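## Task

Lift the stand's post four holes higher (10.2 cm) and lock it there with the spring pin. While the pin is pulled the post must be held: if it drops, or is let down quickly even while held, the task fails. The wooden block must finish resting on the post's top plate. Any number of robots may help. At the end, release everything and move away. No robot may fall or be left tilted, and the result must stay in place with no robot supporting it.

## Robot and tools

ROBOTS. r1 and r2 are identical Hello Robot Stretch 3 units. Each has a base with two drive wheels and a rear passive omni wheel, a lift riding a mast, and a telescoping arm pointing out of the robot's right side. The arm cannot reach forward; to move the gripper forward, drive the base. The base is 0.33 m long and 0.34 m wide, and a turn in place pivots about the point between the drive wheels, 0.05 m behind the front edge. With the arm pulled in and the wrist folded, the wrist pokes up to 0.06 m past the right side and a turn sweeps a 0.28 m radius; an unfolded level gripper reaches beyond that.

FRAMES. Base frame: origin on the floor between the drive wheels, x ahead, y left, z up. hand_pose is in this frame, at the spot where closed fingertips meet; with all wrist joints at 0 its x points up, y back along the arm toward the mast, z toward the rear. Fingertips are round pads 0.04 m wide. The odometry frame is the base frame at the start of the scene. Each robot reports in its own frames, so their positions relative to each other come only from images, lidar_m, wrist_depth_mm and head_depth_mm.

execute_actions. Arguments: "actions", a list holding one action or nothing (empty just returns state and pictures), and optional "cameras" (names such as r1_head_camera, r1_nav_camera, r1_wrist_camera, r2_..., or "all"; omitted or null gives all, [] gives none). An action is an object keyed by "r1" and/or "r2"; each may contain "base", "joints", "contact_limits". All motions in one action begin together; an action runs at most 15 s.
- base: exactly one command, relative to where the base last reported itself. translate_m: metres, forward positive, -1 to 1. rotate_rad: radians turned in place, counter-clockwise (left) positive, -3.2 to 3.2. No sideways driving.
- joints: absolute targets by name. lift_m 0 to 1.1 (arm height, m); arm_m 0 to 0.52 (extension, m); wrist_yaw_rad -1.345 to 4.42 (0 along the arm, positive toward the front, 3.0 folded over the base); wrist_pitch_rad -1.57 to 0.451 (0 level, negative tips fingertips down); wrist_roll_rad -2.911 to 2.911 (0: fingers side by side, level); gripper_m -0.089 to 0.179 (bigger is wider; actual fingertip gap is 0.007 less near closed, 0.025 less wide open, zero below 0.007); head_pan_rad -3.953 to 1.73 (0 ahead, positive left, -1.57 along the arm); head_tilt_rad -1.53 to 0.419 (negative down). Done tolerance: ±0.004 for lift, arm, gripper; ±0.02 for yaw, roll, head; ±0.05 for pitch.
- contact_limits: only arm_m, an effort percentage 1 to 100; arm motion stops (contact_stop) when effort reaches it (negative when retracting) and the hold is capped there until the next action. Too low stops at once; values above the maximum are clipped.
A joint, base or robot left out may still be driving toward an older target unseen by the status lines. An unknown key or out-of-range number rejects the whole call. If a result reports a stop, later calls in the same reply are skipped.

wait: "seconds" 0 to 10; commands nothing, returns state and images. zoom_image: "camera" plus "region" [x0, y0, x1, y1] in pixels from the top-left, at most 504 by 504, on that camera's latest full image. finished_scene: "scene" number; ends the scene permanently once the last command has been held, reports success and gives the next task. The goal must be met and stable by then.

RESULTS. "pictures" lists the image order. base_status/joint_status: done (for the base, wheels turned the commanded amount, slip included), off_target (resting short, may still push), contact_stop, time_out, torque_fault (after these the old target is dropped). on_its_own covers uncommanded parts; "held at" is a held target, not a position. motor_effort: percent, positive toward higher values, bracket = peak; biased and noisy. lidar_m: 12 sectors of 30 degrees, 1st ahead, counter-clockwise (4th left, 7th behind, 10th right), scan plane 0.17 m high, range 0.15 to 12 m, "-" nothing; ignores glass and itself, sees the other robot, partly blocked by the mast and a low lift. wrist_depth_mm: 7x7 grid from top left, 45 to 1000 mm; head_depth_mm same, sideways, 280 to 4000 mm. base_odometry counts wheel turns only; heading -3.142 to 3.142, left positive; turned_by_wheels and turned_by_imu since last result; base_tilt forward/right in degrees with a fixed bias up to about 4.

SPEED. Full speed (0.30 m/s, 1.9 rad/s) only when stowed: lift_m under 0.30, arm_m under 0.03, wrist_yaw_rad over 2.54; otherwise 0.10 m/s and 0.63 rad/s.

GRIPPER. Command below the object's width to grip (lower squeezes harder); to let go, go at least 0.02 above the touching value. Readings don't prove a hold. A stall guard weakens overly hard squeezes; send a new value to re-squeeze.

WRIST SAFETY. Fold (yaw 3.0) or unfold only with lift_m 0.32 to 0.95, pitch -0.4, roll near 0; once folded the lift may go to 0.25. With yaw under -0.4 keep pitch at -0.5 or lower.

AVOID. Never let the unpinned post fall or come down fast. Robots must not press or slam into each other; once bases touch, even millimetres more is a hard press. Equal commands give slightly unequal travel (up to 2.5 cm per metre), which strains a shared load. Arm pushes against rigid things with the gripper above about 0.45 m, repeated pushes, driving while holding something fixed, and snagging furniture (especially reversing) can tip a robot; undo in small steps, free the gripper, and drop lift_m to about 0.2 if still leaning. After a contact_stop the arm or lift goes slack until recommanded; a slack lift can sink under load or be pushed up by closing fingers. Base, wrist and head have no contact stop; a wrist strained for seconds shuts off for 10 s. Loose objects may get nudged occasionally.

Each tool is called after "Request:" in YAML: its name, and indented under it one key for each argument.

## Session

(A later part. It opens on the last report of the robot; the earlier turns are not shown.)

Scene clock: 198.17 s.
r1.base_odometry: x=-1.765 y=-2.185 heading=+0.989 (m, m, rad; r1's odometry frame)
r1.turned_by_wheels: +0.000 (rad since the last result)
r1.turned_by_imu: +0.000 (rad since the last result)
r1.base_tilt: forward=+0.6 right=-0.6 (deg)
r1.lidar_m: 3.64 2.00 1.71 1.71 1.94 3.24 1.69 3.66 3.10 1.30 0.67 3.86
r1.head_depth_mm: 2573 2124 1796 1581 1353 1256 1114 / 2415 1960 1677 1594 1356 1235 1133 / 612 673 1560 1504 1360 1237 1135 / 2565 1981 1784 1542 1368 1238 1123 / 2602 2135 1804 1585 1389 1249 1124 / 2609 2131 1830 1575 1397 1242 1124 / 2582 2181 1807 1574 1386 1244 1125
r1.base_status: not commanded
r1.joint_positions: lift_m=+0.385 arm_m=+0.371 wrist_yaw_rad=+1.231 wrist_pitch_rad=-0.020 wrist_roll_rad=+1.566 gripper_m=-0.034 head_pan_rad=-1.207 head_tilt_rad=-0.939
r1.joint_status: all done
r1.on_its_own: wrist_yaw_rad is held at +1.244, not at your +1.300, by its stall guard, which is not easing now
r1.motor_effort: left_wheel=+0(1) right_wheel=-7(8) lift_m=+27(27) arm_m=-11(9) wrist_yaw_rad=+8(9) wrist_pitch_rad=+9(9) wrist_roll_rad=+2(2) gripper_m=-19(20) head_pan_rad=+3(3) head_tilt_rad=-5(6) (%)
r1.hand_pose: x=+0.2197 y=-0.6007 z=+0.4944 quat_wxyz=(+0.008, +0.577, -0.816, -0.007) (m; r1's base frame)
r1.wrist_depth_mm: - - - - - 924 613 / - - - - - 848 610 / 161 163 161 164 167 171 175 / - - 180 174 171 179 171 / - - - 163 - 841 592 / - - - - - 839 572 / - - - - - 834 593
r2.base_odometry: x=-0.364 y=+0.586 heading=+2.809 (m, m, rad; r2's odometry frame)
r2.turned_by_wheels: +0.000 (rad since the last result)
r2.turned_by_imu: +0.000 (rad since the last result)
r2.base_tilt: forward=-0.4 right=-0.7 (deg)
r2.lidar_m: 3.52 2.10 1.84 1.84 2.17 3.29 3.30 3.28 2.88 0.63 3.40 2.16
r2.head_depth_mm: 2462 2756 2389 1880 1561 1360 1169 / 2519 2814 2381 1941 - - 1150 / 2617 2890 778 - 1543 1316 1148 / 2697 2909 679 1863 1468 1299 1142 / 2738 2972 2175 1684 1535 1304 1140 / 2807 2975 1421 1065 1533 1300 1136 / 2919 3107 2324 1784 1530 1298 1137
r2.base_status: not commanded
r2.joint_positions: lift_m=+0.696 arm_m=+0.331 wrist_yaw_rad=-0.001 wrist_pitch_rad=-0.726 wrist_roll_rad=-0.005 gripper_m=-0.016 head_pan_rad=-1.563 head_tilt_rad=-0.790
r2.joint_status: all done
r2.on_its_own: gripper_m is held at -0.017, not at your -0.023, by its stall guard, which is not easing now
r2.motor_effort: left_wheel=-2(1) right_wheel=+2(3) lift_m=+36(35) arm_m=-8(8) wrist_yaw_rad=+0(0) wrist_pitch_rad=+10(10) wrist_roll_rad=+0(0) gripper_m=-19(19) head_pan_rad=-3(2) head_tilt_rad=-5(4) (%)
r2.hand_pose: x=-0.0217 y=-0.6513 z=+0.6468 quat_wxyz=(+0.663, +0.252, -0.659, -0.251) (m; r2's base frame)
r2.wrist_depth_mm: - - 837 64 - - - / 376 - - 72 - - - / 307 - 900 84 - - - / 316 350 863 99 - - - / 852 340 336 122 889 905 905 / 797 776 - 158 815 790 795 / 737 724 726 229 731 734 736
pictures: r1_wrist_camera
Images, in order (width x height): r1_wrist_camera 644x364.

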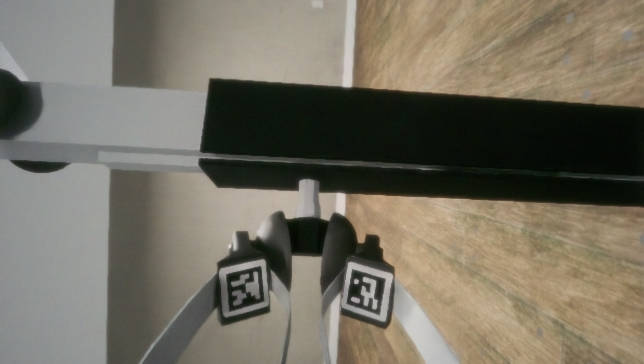

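Request:
execute_actions:
  actions:
    - {"r2":{"joints":{"lift_m":0.688}}}
  cameras: []

Request:
execute_actions:
  actions:
    - {"r2":{"joints":{"lift_m":0.6928}}}
  cameras: ["r1_wrist_camera"]

Request:
execute_actions:
  actions:
    - {"r1":{"joints":{"arm_m":0.36,"wrist_yaw_rad":1.3}}}
  cameras: ["r1_wrist_camera"]

Request:
execute_actions:
  actions:
    - {"r2":{"joints":{"lift_m":0.702}}}
  cameras: ["r1_wrist_camera"]

Scene clock: 202.10 s.
r1.base_odometry: x=-1.765 y=-2.185 heading=+0.989 (m, m, rad; r1's odometry frame)
r1.turned_by_wheels: +0.000 (rad since the last result)
r1.turned_by_imu: +0.001 (rad since the last result)
r1.base_tilt: forward=+0.4 right=-0.5 (deg)
r1.lidar_m: 3.68 2.00 1.71 1.71 1.93 3.23 1.69 3.68 3.11 1.30 0.67 3.89
r1.head_depth_mm: 2558 2112 1798 1604 1360 1257 1115 / 2446 1974 1675 1592 1357 1226 1130 / 616 675 1562 1510 1365 1239 1141 / 2578 734 1762 1534 1377 1241 1120 / 2602 2126 1807 1567 1396 1245 1128 / 2631 2149 1813 1580 1390 1243 1124 / 2590 2155 1822 1578 1401 1238 1125
r1.base_status: not commanded
r1.joint_positions: lift_m=+0.385 arm_m=+0.371 wrist_yaw_rad=+1.231 wrist_pitch_rad=-0.020 wrist_roll_rad=+1.566 gripper_m=-0.034 head_pan_rad=-1.207 head_tilt_rad=-0.939
r1.joint_status: not commanded
r1.on_its_own: wrist_yaw_rad is held at +1.244, not at your +1.300, by its stall guard, which is not easing now
r1.motor_effort: left_wheel=+1(1) right_wheel=-7(7) lift_m=+27(27) arm_m=-9(10) wrist_yaw_rad=+9(9) wrist_pitch_rad=+9(9) wrist_roll_rad=+2(2) gripper_m=-19(19) head_pan_rad=+3(3) head_tilt_rad=-6(6) (%)
r1.hand_pose: x=+0.2197 y=-0.6007 z=+0.4944 quat_wxyz=(+0.008, +0.577, -0.816, -0.007) (m; r1's base frame)
r1.wrist_depth_mm: - - - - - 924 590 / - - - - - 825 601 / 159 163 161 163 167 170 174 / - - 180 174 171 178 170 / - - - 163 - 875 584 / - - - - - 842 586 / - - - - - 825 576
r2.base_odometry: x=-0.364 y=+0.586 heading=+2.809 (m, m, rad; r2's odometry frame)
r2.turned_by_wheels: +0.000 (rad since the last result)
r2.turned_by_imu: +0.000 (rad since the last result)
r2.base_tilt: forward=-0.4 right=-0.7 (deg)
r2.lidar_m: 3.55 2.11 1.84 1.85 2.16 3.30 3.31 3.29 2.87 0.63 3.40 2.16
r2.head_depth_mm: 2440 2774 2385 1878 1560 1356 1177 / 2541 2825 2380 1940 - - 1140 / 2590 2879 786 - 1545 1319 1148 / 2671 2966 681 1864 1469 1296 1147 / 2732 3002 2190 1660 1543 1306 1141 / 2805 3033 1415 1068 1533 1312 1140 / 2960 3173 2321 1815 1521 1305 1133
r2.base_status: not commanded
r2.joint_positions: lift_m=+0.688 arm_m=+0.331 wrist_yaw_rad=-0.001 wrist_pitch_rad=-0.713 wrist_roll_rad=-0.005 gripper_m=-0.016 head_pan_rad=-1.563 head_tilt_rad=-0.790
r2.joint_status: all done
r2.on_its_own: gripper_m is held at -0.017, not at your -0.023, by its stall guard, which is not easing now
r2.motor_effort: left_wheel=-2(1) right_wheel=+3(2) lift_m=+20(32) arm_m=-8(8) wrist_yaw_rad=+0(0) wrist_pitch_rad=+5(10) wrist_roll_rad=+0(0) gripper_m=-18(19) head_pan_rad=-3(2) head_tilt_rad=-5(3) (%)
r2.hand_pose: x=-0.0217 y=-0.6537 z=+0.6410 quat_wxyz=(+0.665, +0.247, -0.661, -0.247) (m; r2's base frame)
r2.wrist_depth_mm: - - 831 63 - - - / 379 - - 72 - - - / 302 - 907 83 - - - / 314 349 863 98 - - - / 859 332 334 119 898 898 915 / 793 794 825 153 813 813 816 / 716 734 731 232 739 737 730
pictures: none
No camera images: the call's "cameras" was empty. Leave "cameras" out to get every camera's image.

Scene clock: 202.70 s.
r1.base_odometry: x=-1.765 y=-2.185 heading=+0.989 (m, m, rad; r1's odometry frame)
r1.turned_by_wheels: +0.000 (rad since the last result)
r1.turned_by_imu: +0.000 (rad since the last result)
r1.base_tilt: forward=+0.5 right=-0.4 (deg)
r1.lidar_m: 3.66 1.99 1.71 1.71 1.93 3.22 1.69 3.65 3.10 1.30 0.67 3.90
r1.head_depth_mm: 2567 2108 1798 1590 1355 1262 1107 / 2427 1988 1673 1595 1356 1234 1142 / 610 670 1588 1513 1370 1233 1141 / 2596 1993 1772 1541 1371 1241 1125 / 2603 2136 1809 1565 1385 1241 1121 / 2609 2164 1817 1586 1392 1245 1130 / 2660 2150 1823 1574 1387 1246 1127
r1.base_status: not commanded
r1.joint_positions: lift_m=+0.385 arm_m=+0.371 wrist_yaw_rad=+1.231 wrist_pitch_rad=-0.020 wrist_roll_rad=+1.566 gripper_m=-0.034 head_pan_rad=-1.207 head_tilt_rad=-0.939
r1.joint_status: not commanded
r1.on_its_own: wrist_yaw_rad is held at +1.244, not at your +1.300, by its stall guard, which is not easing now
r1.motor_effort: left_wheel=+1(1) right_wheel=-7(7) lift_m=+28(27) arm_m=-10(10) wrist_yaw_rad=+9(9) wrist_pitch_rad=+9(9) wrist_roll_rad=+2(2) gripper_m=-20(19) head_pan_rad=+3(3) head_tilt_rad=-6(6) (%)
r1.hand_pose: x=+0.2197 y=-0.6007 z=+0.4944 quat_wxyz=(+0.008, +0.577, -0.816, -0.007) (m; r1's base frame)
r1.wrist_depth_mm: - - - - - 899 608 / - - - - - 831 605 / 160 163 160 163 166 170 175 / - - 183 173 172 179 170 / - - - 164 - 860 587 / - - - - - 833 576 / - - - - - 835 574
r2.base_odometry: x=-0.364 y=+0.586 heading=+2.809 (m, m, rad; r2's odometry frame)
r2.turned_by_wheels: +0.000 (rad since the last result)
r2.turned_by_imu: +0.000 (rad since the last result)
r2.base_tilt: forward=-0.5 right=-0.8 (deg)
r2.lidar_m: 3.51 2.10 1.84 1.84 2.17 3.30 3.31 3.29 2.88 0.63 3.38 2.16
r2.head_depth_mm: 2440 2710 2397 1880 1558 1353 1180 / 2546 2832 2386 1937 - - 1140 / 2604 2902 778 - 1554 1320 1150 / 2672 2950 679 1864 1473 1296 1139 / 2709 2975 2179 1673 1531 1305 1145 / 2795 3013 1422 1065 1532 1306 1147 / 2909 3124 2335 1790 1532 1305 1137
r2.base_status: not commanded
r2.joint_positions: lift_m=+0.692 arm_m=+0.331 wrist_yaw_rad=-0.001 wrist_pitch_rad=-0.717 wrist_roll_rad=-0.005 gripper_m=-0.016 head_pan_rad=-1.563 head_tilt_rad=-0.790
r2.joint_status: all done
r2.on_its_own: gripper_m is held at -0.017, not at your -0.023, by its stall guard, which is not easing now
r2.motor_effort: left_wheel=-2(2) right_wheel=+1(2) lift_m=+32(31) arm_m=-8(8) wrist_yaw_rad=+0(1) wrist_pitch_rad=+6(7) wrist_roll_rad=+0(0) gripper_m=-18(18) head_pan_rad=-2(3) head_tilt_rad=-4(5) (%)
r2.hand_pose: x=-0.0217 y=-0.6529 z=+0.6443 quat_wxyz=(+0.664, +0.249, -0.660, -0.248) (m; r2's base frame)
r2.wrist_depth_mm: - - 828 63 - - - / 375 - - 72 - - - / 308 - 905 83 - - - / 314 347 866 98 - - - / 859 332 338 120 920 897 904 / 803 781 801 154 842 810 825 / 721 742 730 235 728 733 754
pictures: r1_wrist_camera
Images, in order (width x height): r1_wrist_camera 644x364.

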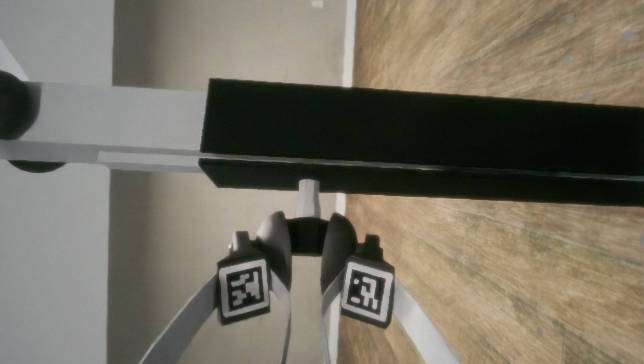

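Scene clock: 203.53 s.
r1.base_odometry: x=-1.765 y=-2.186 heading=+0.988 (m, m, rad; r1's odometry frame)
r1.turned_by_wheels: -0.001 (rad since the last result)
r1.turned_by_imu: -0.001 (rad since the last result)
r1.base_tilt: forward=+0.5 right=-0.5 (deg)
r1.lidar_m: 3.70 2.00 1.71 1.71 1.94 3.26 1.69 3.69 3.09 1.30 0.67 3.89
r1.head_depth_mm: 2569 2111 1779 1597 1354 1255 1115 / 2423 1961 1679 1605 1355 1239 1141 / 611 669 1566 1537 1371 1240 1140 / 2495 1980 1760 1542 1377 1235 1122 / 2571 2126 1821 1573 1382 1246 1124 / 2597 2149 1816 1575 1390 1242 1127 / 2598 2135 1819 1565 1393 1253 1131
r1.base_status: not commanded
r1.joint_positions: lift_m=+0.385 arm_m=+0.361 wrist_yaw_rad=+1.250 wrist_pitch_rad=-0.022 wrist_roll_rad=+1.566 gripper_m=-0.034 head_pan_rad=-1.207 head_tilt_rad=-0.939
r1.joint_status: wrist_yaw_rad off_target (ended at +1.250, target +1.300); the others done
r1.on_its_own: right_wheel is at rest, and its effort (+22) is outside its rest range (-18 to +18); wrist_yaw_rad is at rest, and its effort (+32) is outside its rest range (-12 to +12)
r1.motor_effort: left_wheel=-12(12) right_wheel=+22(21) lift_m=+27(28) arm_m=-11(14) wrist_yaw_rad=+32(35) wrist_pitch_rad=+9(9) wrist_roll_rad=+2(2) gripper_m=-18(18) head_pan_rad=+3(3) head_tilt_rad=-6(5) (%)
r1.hand_pose: x=+0.2213 y=-0.5863 z=+0.4941 quat_wxyz=(+0.009, +0.585, -0.811, -0.007) (m; r1's base frame)
r1.wrist_depth_mm: - - - - - 900 598 / 164 167 167 169 173 177 526 / 196 170 162 162 168 170 175 / - - - - - 745 208 / - - - - - 901 592 / - - - - - 842 581 / - - - - - 815 575
r2.base_odometry: x=-0.364 y=+0.586 heading=+2.809 (m, m, rad; r2's odometry frame)
r2.turned_by_wheels: +0.000 (rad since the last result)
r2.turned_by_imu: +0.000 (rad since the last result)
r2.base_tilt: forward=-0.5 right=-0.8 (deg)
r2.lidar_m: 3.51 2.10 1.84 1.85 2.17 3.29 3.30 3.30 2.87 0.63 3.40 2.16
r2.head_depth_mm: 2426 2740 2376 1890 1555 1354 1179 / 2514 2828 2402 1938 - - 1137 / 2588 2893 776 - 1541 1317 1146 / 2662 2952 679 1858 1470 1294 1149 / 2735 2971 2170 1686 1547 1312 1143 / 2773 2997 1418 1078 1536 1306 1141 / 2948 3168 2317 1793 1526 1307 1141
r2.base_status: not commanded
r2.joint_positions: lift_m=+0.692 arm_m=+0.331 wrist_yaw_rad=-0.001 wrist_pitch_rad=-0.717 wrist_roll_rad=-0.005 gripper_m=-0.016 head_pan_rad=-1.563 head_tilt_rad=-0.790
r2.joint_status: not commanded
r2.on_its_own: gripper_m is held at -0.017, not at your -0.023, by its stall guard, which is not easing now
r2.motor_effort: left_wheel=-2(1) right_wheel=+2(2) lift_m=+32(32) arm_m=-8(8) wrist_yaw_rad=+0(0) wrist_pitch_rad=+6(6) wrist_roll_rad=+0(0) gripper_m=-18(18) head_pan_rad=-2(3) head_tilt_rad=-4(4) (%)
r2.hand_pose: x=-0.0217 y=-0.6529 z=+0.6443 quat_wxyz=(+0.664, +0.249, -0.660, -0.248) (m; r2's base frame)
r2.wrist_depth_mm: - - 828 63 - - - / 380 - - 72 - - - / 309 - 894 83 - - - / 319 349 863 98 - - - / 874 335 351 120 910 904 927 / 816 783 813 155 847 821 816 / 737 744 737 237 731 734 740
pictures: r1_wrist_camera
Images, in order (width x height): r1_wrist_camera 644x364.

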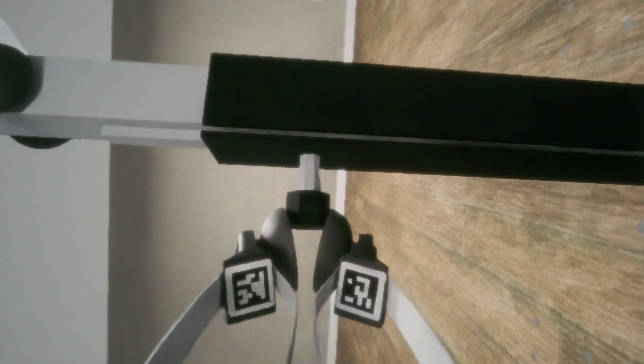

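Scene clock: 204.40 s.
r1.base_odometry: x=-1.765 y=-2.186 heading=+0.989 (m, m, rad; r1's odometry frame)
r1.turned_by_wheels: +0.000 (rad since the last result)
r1.turned_by_imu: +0.001 (rad since the last result)
r1.base_tilt: forward=+0.4 right=-0.6 (deg)
r1.lidar_m: 3.69 1.99 1.71 1.70 1.93 3.22 1.69 3.69 3.10 1.30 0.67 3.88
r1.head_depth_mm: 2556 2096 1799 1587 1359 1253 1122 / 2422 1975 1691 1601 1352 1242 1134 / 611 674 1553 1551 1368 1240 1140 / 2505 1989 1766 1542 1372 1243 1126 / 2608 2118 1809 1571 1388 1242 1127 / 2609 2126 1824 1583 1389 1244 1131 / 2633 2139 1801 1577 1392 1247 1127
r1.base_status: not commanded
r1.joint_positions: lift_m=+0.385 arm_m=+0.360 wrist_yaw_rad=+1.238 wrist_pitch_rad=-0.023 wrist_roll_rad=+1.566 gripper_m=-0.034 head_pan_rad=-1.207 head_tilt_rad=-0.939
r1.joint_status: not commanded
r1.on_its_own: wrist_yaw_rad is held at +1.233, not at your +1.300, by its stall guard, which is not easing now
r1.motor_effort: left_wheel=-7(12) right_wheel=+15(22) lift_m=+28(26) arm_m=-5(12) wrist_yaw_rad=-2(32) wrist_pitch_rad=+10(10) wrist_roll_rad=+1(2) gripper_m=-18(18) head_pan_rad=+3(3) head_tilt_rad=-6(5) (%)
r1.hand_pose: x=+0.2202 y=-0.5888 z=+0.4939 quat_wxyz=(+0.009, +0.580, -0.814, -0.008) (m; r1's base frame)
r1.wrist_depth_mm: - - - - - 871 606 / 166 168 168 170 173 179 548 / 186 170 162 165 167 171 174 / - - - 200 - 733 203 / - - - - - 851 589 / - - - - - 828 587 / - - - - - 846 574
r2.base_odometry: x=-0.364 y=+0.586 heading=+2.809 (m, m, rad; r2's odometry frame)
r2.turned_by_wheels: +0.000 (rad since the last result)
r2.turned_by_imu: +0.000 (rad since the last result)
r2.base_tilt: forward=-0.4 right=-0.8 (deg)
r2.lidar_m: 3.54 2.10 1.84 1.84 2.17 3.29 3.30 3.32 2.87 0.63 3.38 2.17
r2.head_depth_mm: 2429 2747 2412 1885 1558 1352 1181 / 2553 2821 2385 1941 - - 1151 / 2601 2858 778 - 1535 1309 1149 / 2660 2899 679 1853 1471 1306 1150 / 2728 2982 2176 1684 1535 1307 1143 / 2832 3034 1413 1078 1533 1298 1143 / 2979 3139 2328 1786 1521 1305 1135
r2.base_status: not commanded
r2.joint_positions: lift_m=+0.701 arm_m=+0.331 wrist_yaw_rad=-0.001 wrist_pitch_rad=-0.737 wrist_roll_rad=-0.005 gripper_m=-0.016 head_pan_rad=-1.563 head_tilt_rad=-0.790
r2.joint_status: all done
r2.on_its_own: gripper_m is held at -0.017, not at your -0.023, by its stall guard, which is not easing now
r2.motor_effort: left_wheel=+0(2) right_wheel=+2(3) lift_m=+38(37) arm_m=-8(8) wrist_yaw_rad=-1(1) wrist_pitch_rad=+14(15) wrist_roll_rad=+0(0) gripper_m=-20(20) head_pan_rad=-3(3) head_tilt_rad=-5(5) (%)
r2.hand_pose: x=-0.0217 y=-0.6492 z=+0.6496 quat_wxyz=(+0.662, +0.255, -0.658, -0.254) (m; r2's base frame)
r2.wrist_depth_mm: - - 827 64 - - - / 375 - - 73 - - - / 312 - 898 85 - - - / 324 352 861 101 - - - / 877 341 361 126 934 905 914 / 796 792 - 165 829 821 814 / 718 744 727 266 726 729 726
pictures: r1_wrist_camera
Images, in order (width x height): r1_wrist_camera 644x364.

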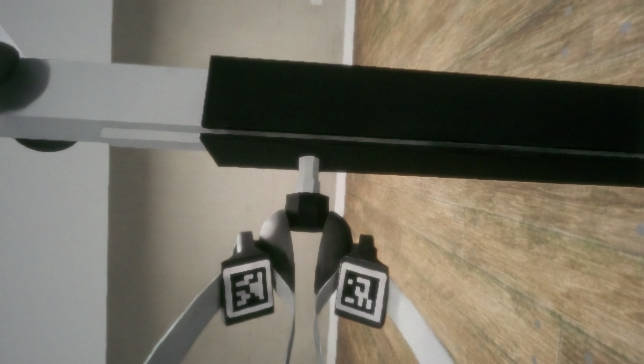

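Request:
execute_actions:
  actions:
    - {"r2":{"joints":{"lift_m":0.688}},"r1":{"base":{"translate_m":0.008},"joints":{"gripper_m":0.05,"wrist_yaw_rad":1.3}}}
  cameras: ["r1_wrist_camera"]

Request:
execute_actions:
  actions:
    - {"r2":{"joints":{"lift_m":0.692}},"r1":{"joints":{"arm_m":0.399}}}
  cameras: ["r1_wrist_camera"]

Request:
execute_actions:
  actions:
    - {"r1":{"joints":{"gripper_m":-0.07}}}
  cameras: ["r1_wrist_camera"]

Request:
execute_actions:
  actions:
    - {"r1":{"joints":{"arm_m":0.372}}}
  cameras: ["r1_wrist_camera"]

Scene clock: 211.67 s.
r1.base_odometry: x=-1.760 y=-2.179 heading=+0.989 (m, m, rad; r1's odometry frame)
r1.turned_by_wheels: +0.000 (rad since the last result)
r1.turned_by_imu: +0.000 (rad since the last result)
r1.base_tilt: forward=+0.5 right=-0.6 (deg)
r1.lidar_m: 3.69 2.00 1.71 1.70 1.93 3.23 1.70 3.68 3.09 1.30 0.67 3.89
r1.head_depth_mm: 2544 2136 1787 1605 1360 1245 1119 / 2360 1966 1672 1606 1356 1245 1138 / 612 675 1559 1538 1359 1237 1139 / 2561 1997 1767 1582 1366 1246 1131 / 2591 2140 1812 1566 1390 1237 1129 / 2579 2130 1814 1580 1396 1245 1120 / 2633 2152 1825 1570 1397 1241 1136
r1.base_status: done
r1.joint_positions: lift_m=+0.385 arm_m=+0.360 wrist_yaw_rad=+1.297 wrist_pitch_rad=-0.023 wrist_roll_rad=+1.566 gripper_m=+0.050 head_pan_rad=-1.207 head_tilt_rad=-0.939
r1.joint_status: all done
r1.motor_effort: left_wheel=-1(18) right_wheel=+0(43) lift_m=+27(27) arm_m=-4(5) wrist_yaw_rad=+2(26) wrist_pitch_rad=+10(11) wrist_roll_rad=+2(2) gripper_m=-1(81) head_pan_rad=+3(3) head_tilt_rad=-5(6) (%)
r1.hand_pose: x=+0.2247 y=-0.5743 z=+0.4936 quat_wxyz=(+0.010, +0.604, -0.797, -0.008) (m; r1's base frame)
r1.wrist_depth_mm: 151 152 151 154 159 790 572 / 148 150 147 150 153 156 159 / - - - 163 171 167 163 / - - - - - 851 585 / - - - - - 841 574 / - - - - - 825 566 / - - - - - 805 574
r2.base_odometry: x=-0.364 y=+0.586 heading=+2.809 (m, m, rad; r2's odometry frame)
r2.turned_by_wheels: +0.000 (rad since the last result)
r2.turned_by_imu: +0.000 (rad since the last result)
r2.base_tilt: forward=-0.5 right=-0.8 (deg)
r2.lidar_m: 3.54 2.10 1.84 1.84 2.17 3.30 3.29 3.31 2.87 0.63 3.41 2.16
r2.head_depth_mm: 2470 2754 2384 1895 1558 1352 1181 / 2512 2802 2381 1930 - - 1142 / 2612 2857 783 - 1553 1320 1149 / 2675 2919 678 1867 1462 1300 1142 / 2698 2964 2199 1676 1540 1312 1140 / 2815 3051 1428 1099 1531 1302 1137 / 2956 3144 2339 1836 1536 1309 1144
r2.base_status: not commanded
r2.joint_positions: lift_m=+0.688 arm_m=+0.331 wrist_yaw_rad=-0.001 wrist_pitch_rad=-0.713 wrist_roll_rad=-0.005 gripper_m=-0.016 head_pan_rad=-1.563 head_tilt_rad=-0.790
r2.joint_status: all done
r2.on_its_own: gripper_m is held at -0.017, not at your -0.023, by its stall guard, which is not easing now
r2.motor_effort: left_wheel=-1(2) right_wheel=+2(1) lift_m=+20(36) arm_m=-8(8) wrist_yaw_rad=+0(0) wrist_pitch_rad=+5(14) wrist_roll_rad=+0(0) gripper_m=-18(20) head_pan_rad=-2(1) head_tilt_rad=-4(3) (%)
r2.hand_pose: x=-0.0217 y=-0.6537 z=+0.6410 quat_wxyz=(+0.665, +0.247, -0.661, -0.247) (m; r2's base frame)
r2.wrist_depth_mm: - - 861 63 - - - / 364 - - 72 - - - / 305 - 916 83 - - - / 318 342 373 97 - - - / 844 342 385 119 901 891 902 / 793 796 818 153 825 807 819 / 724 750 718 232 720 747 733
pictures: r1_wrist_camera
Images, in order (width x height): r1_wrist_camera 644x364.

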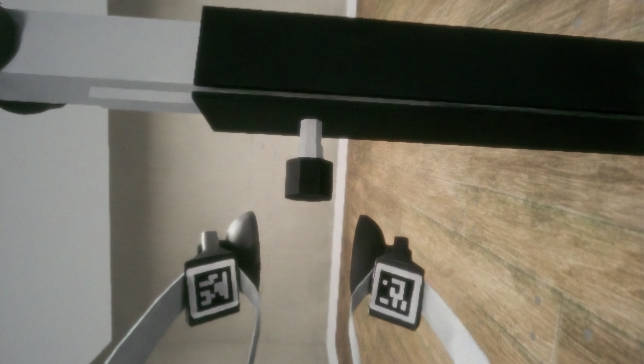

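Scene clock: 213.00 s.
r1.base_odometry: x=-1.760 y=-2.179 heading=+0.989 (m, m, rad; r1's odometry frame)
r1.turned_by_wheels: +0.000 (rad since the last result)
r1.turned_by_imu: +0.000 (rad since the last result)
r1.base_tilt: forward=+0.4 right=-0.7 (deg)
r1.lidar_m: 3.67 2.00 1.71 1.70 1.92 3.24 1.70 3.66 3.09 1.30 0.66 3.89
r1.head_depth_mm: 2577 2102 1816 1582 1372 1257 1112 / 2351 1955 1677 1619 1381 1238 1135 / 612 671 1546 1506 1356 1238 1138 / 2586 1983 1765 1566 1373 1236 1127 / 2612 2144 1804 1550 1383 1246 1121 / 2613 2137 1815 1571 1383 1241 1127 / 2589 2130 1811 1576 1387 1252 1128
r1.base_status: not commanded
r1.joint_positions: lift_m=+0.385 arm_m=+0.399 wrist_yaw_rad=+1.298 wrist_pitch_rad=-0.023 wrist_roll_rad=+1.566 gripper_m=+0.050 head_pan_rad=-1.207 head_tilt_rad=-0.939
r1.joint_status: all done
r1.motor_effort: left_wheel=-1(1) right_wheel=+1(0) lift_m=+27(28) arm_m=+7(11) wrist_yaw_rad=+4(4) wrist_pitch_rad=+10(10) wrist_roll_rad=+2(2) gripper_m=-1(1) head_pan_rad=+3(3) head_tilt_rad=-5(5) (%)
r1.hand_pose: x=+0.2248 y=-0.6124 z=+0.4936 quat_wxyz=(+0.010, +0.604, -0.797, -0.008) (m; r1's base frame)
r1.wrist_depth_mm: - - - - - 891 598 / - - - - - 874 601 / 145 147 145 148 152 156 159 / - 151 143 145 149 151 155 / - - - - - 811 551 / - - - - - 814 568 / - - - - - 801 566
r2.base_odometry: x=-0.364 y=+0.586 heading=+2.809 (m, m, rad; r2's odometry frame)
r2.turned_by_wheels: +0.000 (rad since the last result)
r2.turned_by_imu: +0.000 (rad since the last result)
r2.base_tilt: forward=-0.5 right=-0.8 (deg)
r2.lidar_m: 3.52 2.10 1.84 1.84 2.17 3.29 3.30 3.31 2.87 0.63 3.40 2.17
r2.head_depth_mm: 2444 2784 2407 1884 1564 1350 1174 / 2516 2836 2387 1931 - - 1138 / 2592 2877 783 - 1550 1316 1147 / 2657 2941 678 1856 1471 1310 1143 / 2717 2975 2193 1672 1526 1308 1140 / 2801 3114 1430 1063 1522 1307 1139 / 2891 3169 2323 1790 1538 1305 1138
r2.base_status: not commanded
r2.joint_positions: lift_m=+0.691 arm_m=+0.331 wrist_yaw_rad=-0.001 wrist_pitch_rad=-0.717 wrist_roll_rad=-0.005 gripper_m=-0.016 head_pan_rad=-1.563 head_tilt_rad=-0.790
r2.joint_status: all done
r2.on_its_own: gripper_m is held at -0.017, not at your -0.023, by its stall guard, which is not easing now
r2.motor_effort: left_wheel=-2(1) right_wheel=+2(2) lift_m=+32(32) arm_m=-8(8) wrist_yaw_rad=+0(1) wrist_pitch_rad=+6(7) wrist_roll_rad=+0(0) gripper_m=-18(19) head_pan_rad=-2(2) head_tilt_rad=-5(4) (%)
r2.hand_pose: x=-0.0217 y=-0.6530 z=+0.6435 quat_wxyz=(+0.664, +0.249, -0.660, -0.248) (m; r2's base frame)
r2.wrist_depth_mm: - - 868 63 - - - / 366 - - 72 - - - / - - 894 83 - - - / 293 - 853 98 - - - / 301 322 339 120 906 902 928 / 794 295 806 154 839 829 817 / 719 718 743 228 747 737 736
pictures: r1_wrist_camera
Images, in order (width x height): r1_wrist_camera 644x364.

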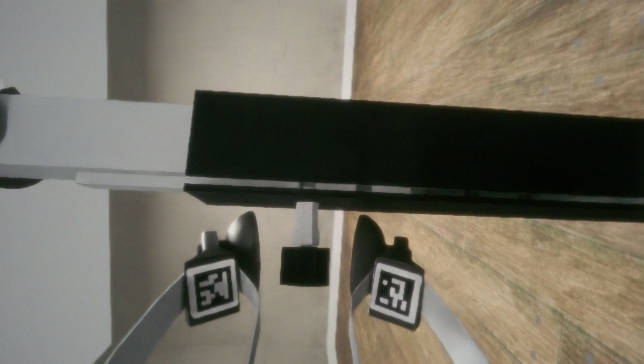

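Scene clock: 214.70 s.
r1.base_odometry: x=-1.760 y=-2.179 heading=+0.990 (m, m, rad; r1's odometry frame)
r1.turned_by_wheels: +0.002 (rad since the last result)
r1.turned_by_imu: +0.003 (rad since the last result)
r1.base_tilt: forward=+0.5 right=-0.8 (deg)
r1.lidar_m: 3.67 1.99 1.71 1.70 1.93 3.24 1.69 3.65 3.09 1.29 0.67 3.89
r1.head_depth_mm: 2561 2112 1793 1599 1380 1255 1116 / 1394 1956 1673 1598 1382 1234 1135 / 610 672 943 1502 1360 1244 1141 / 2581 1986 1755 1573 1370 1235 1120 / 2601 2126 1809 1568 1386 1243 1119 / 2635 2146 1811 1571 1384 1237 1129 / 2598 2120 1831 1577 1393 1244 1131
r1.base_status: not commanded
r1.joint_positions: lift_m=+0.385 arm_m=+0.399 wrist_yaw_rad=+1.293 wrist_pitch_rad=-0.017 wrist_roll_rad=+1.569 gripper_m=-0.069 head_pan_rad=-1.207 head_tilt_rad=-0.939
r1.joint_status: all done
r1.on_its_own: left_wheel is at rest, and its effort (+19) is outside its rest range (-18 to +18); right_wheel is at rest, and its effort (-50) is outside its rest range (-18 to +18)
r1.motor_effort: left_wheel=+19(19) right_wheel=-50(50) lift_m=+28(28) arm_m=+2(7) wrist_yaw_rad=+6(5) wrist_pitch_rad=+7(10) wrist_roll_rad=+0(2) gripper_m=-32(100) head_pan_rad=+3(2) head_tilt_rad=-6(6) (%)
r1.hand_pose: x=+0.2246 y=-0.6138 z=+0.4952 quat_wxyz=(+0.006, +0.603, -0.798, -0.007) (m; r1's base frame)
r1.wrist_depth_mm: - - - - - 911 612 / - - - - - 893 604 / 142 144 142 145 147 151 154 / - 148 140 142 144 145 149 / - - - - - 816 563 / - - - 144 - 859 580 / - - - - - 852 576
r2.base_odometry: x=-0.364 y=+0.586 heading=+2.809 (m, m, rad; r2's odometry frame)
r2.turned_by_wheels: +0.000 (rad since the last result)
r2.turned_by_imu: +0.000 (rad since the last result)
r2.base_tilt: forward=-0.5 right=-0.8 (deg)
r2.lidar_m: 3.54 2.10 1.84 1.84 2.17 3.29 3.29 3.31 2.88 0.62 3.39 2.16
r2.head_depth_mm: 2444 2752 2393 1897 1563 1347 1180 / 2555 2856 2370 1928 - - 1137 / 2588 2904 782 - 1548 1314 1147 / 2689 2947 678 1860 1446 1300 1144 / 2724 2986 2170 1675 1536 1305 1142 / 2823 3113 1425 1080 1527 1305 1139 / 2912 3165 2335 1795 1532 1305 1140
r2.base_status: not commanded
r2.joint_positions: lift_m=+0.691 arm_m=+0.331 wrist_yaw_rad=-0.001 wrist_pitch_rad=-0.717 wrist_roll_rad=-0.005 gripper_m=-0.016 head_pan_rad=-1.563 head_tilt_rad=-0.790
r2.joint_status: not commanded
r2.on_its_own: gripper_m is held at -0.017, not at your -0.023, by its stall guard, which is not easing now
r2.motor_effort: left_wheel=-2(1) right_wheel=+2(2) lift_m=+32(32) arm_m=-8(8) wrist_yaw_rad=+1(0) wrist_pitch_rad=+6(6) wrist_roll_rad=+0(0) gripper_m=-18(18) head_pan_rad=-2(2) head_tilt_rad=-5(4) (%)
r2.hand_pose: x=-0.0217 y=-0.6530 z=+0.6435 quat_wxyz=(+0.664, +0.249, -0.660, -0.248) (m; r2's base frame)
r2.wrist_depth_mm: - - 848 63 - - - / 367 - - 72 - - - / 340 - 922 83 - - - / 294 - 881 98 - - - / 295 320 331 120 890 913 900 / 793 292 797 154 833 832 827 / 728 726 730 228 738 746 738
pictures: r1_wrist_camera
Images, in order (width x height): r1_wrist_camera 644x364.

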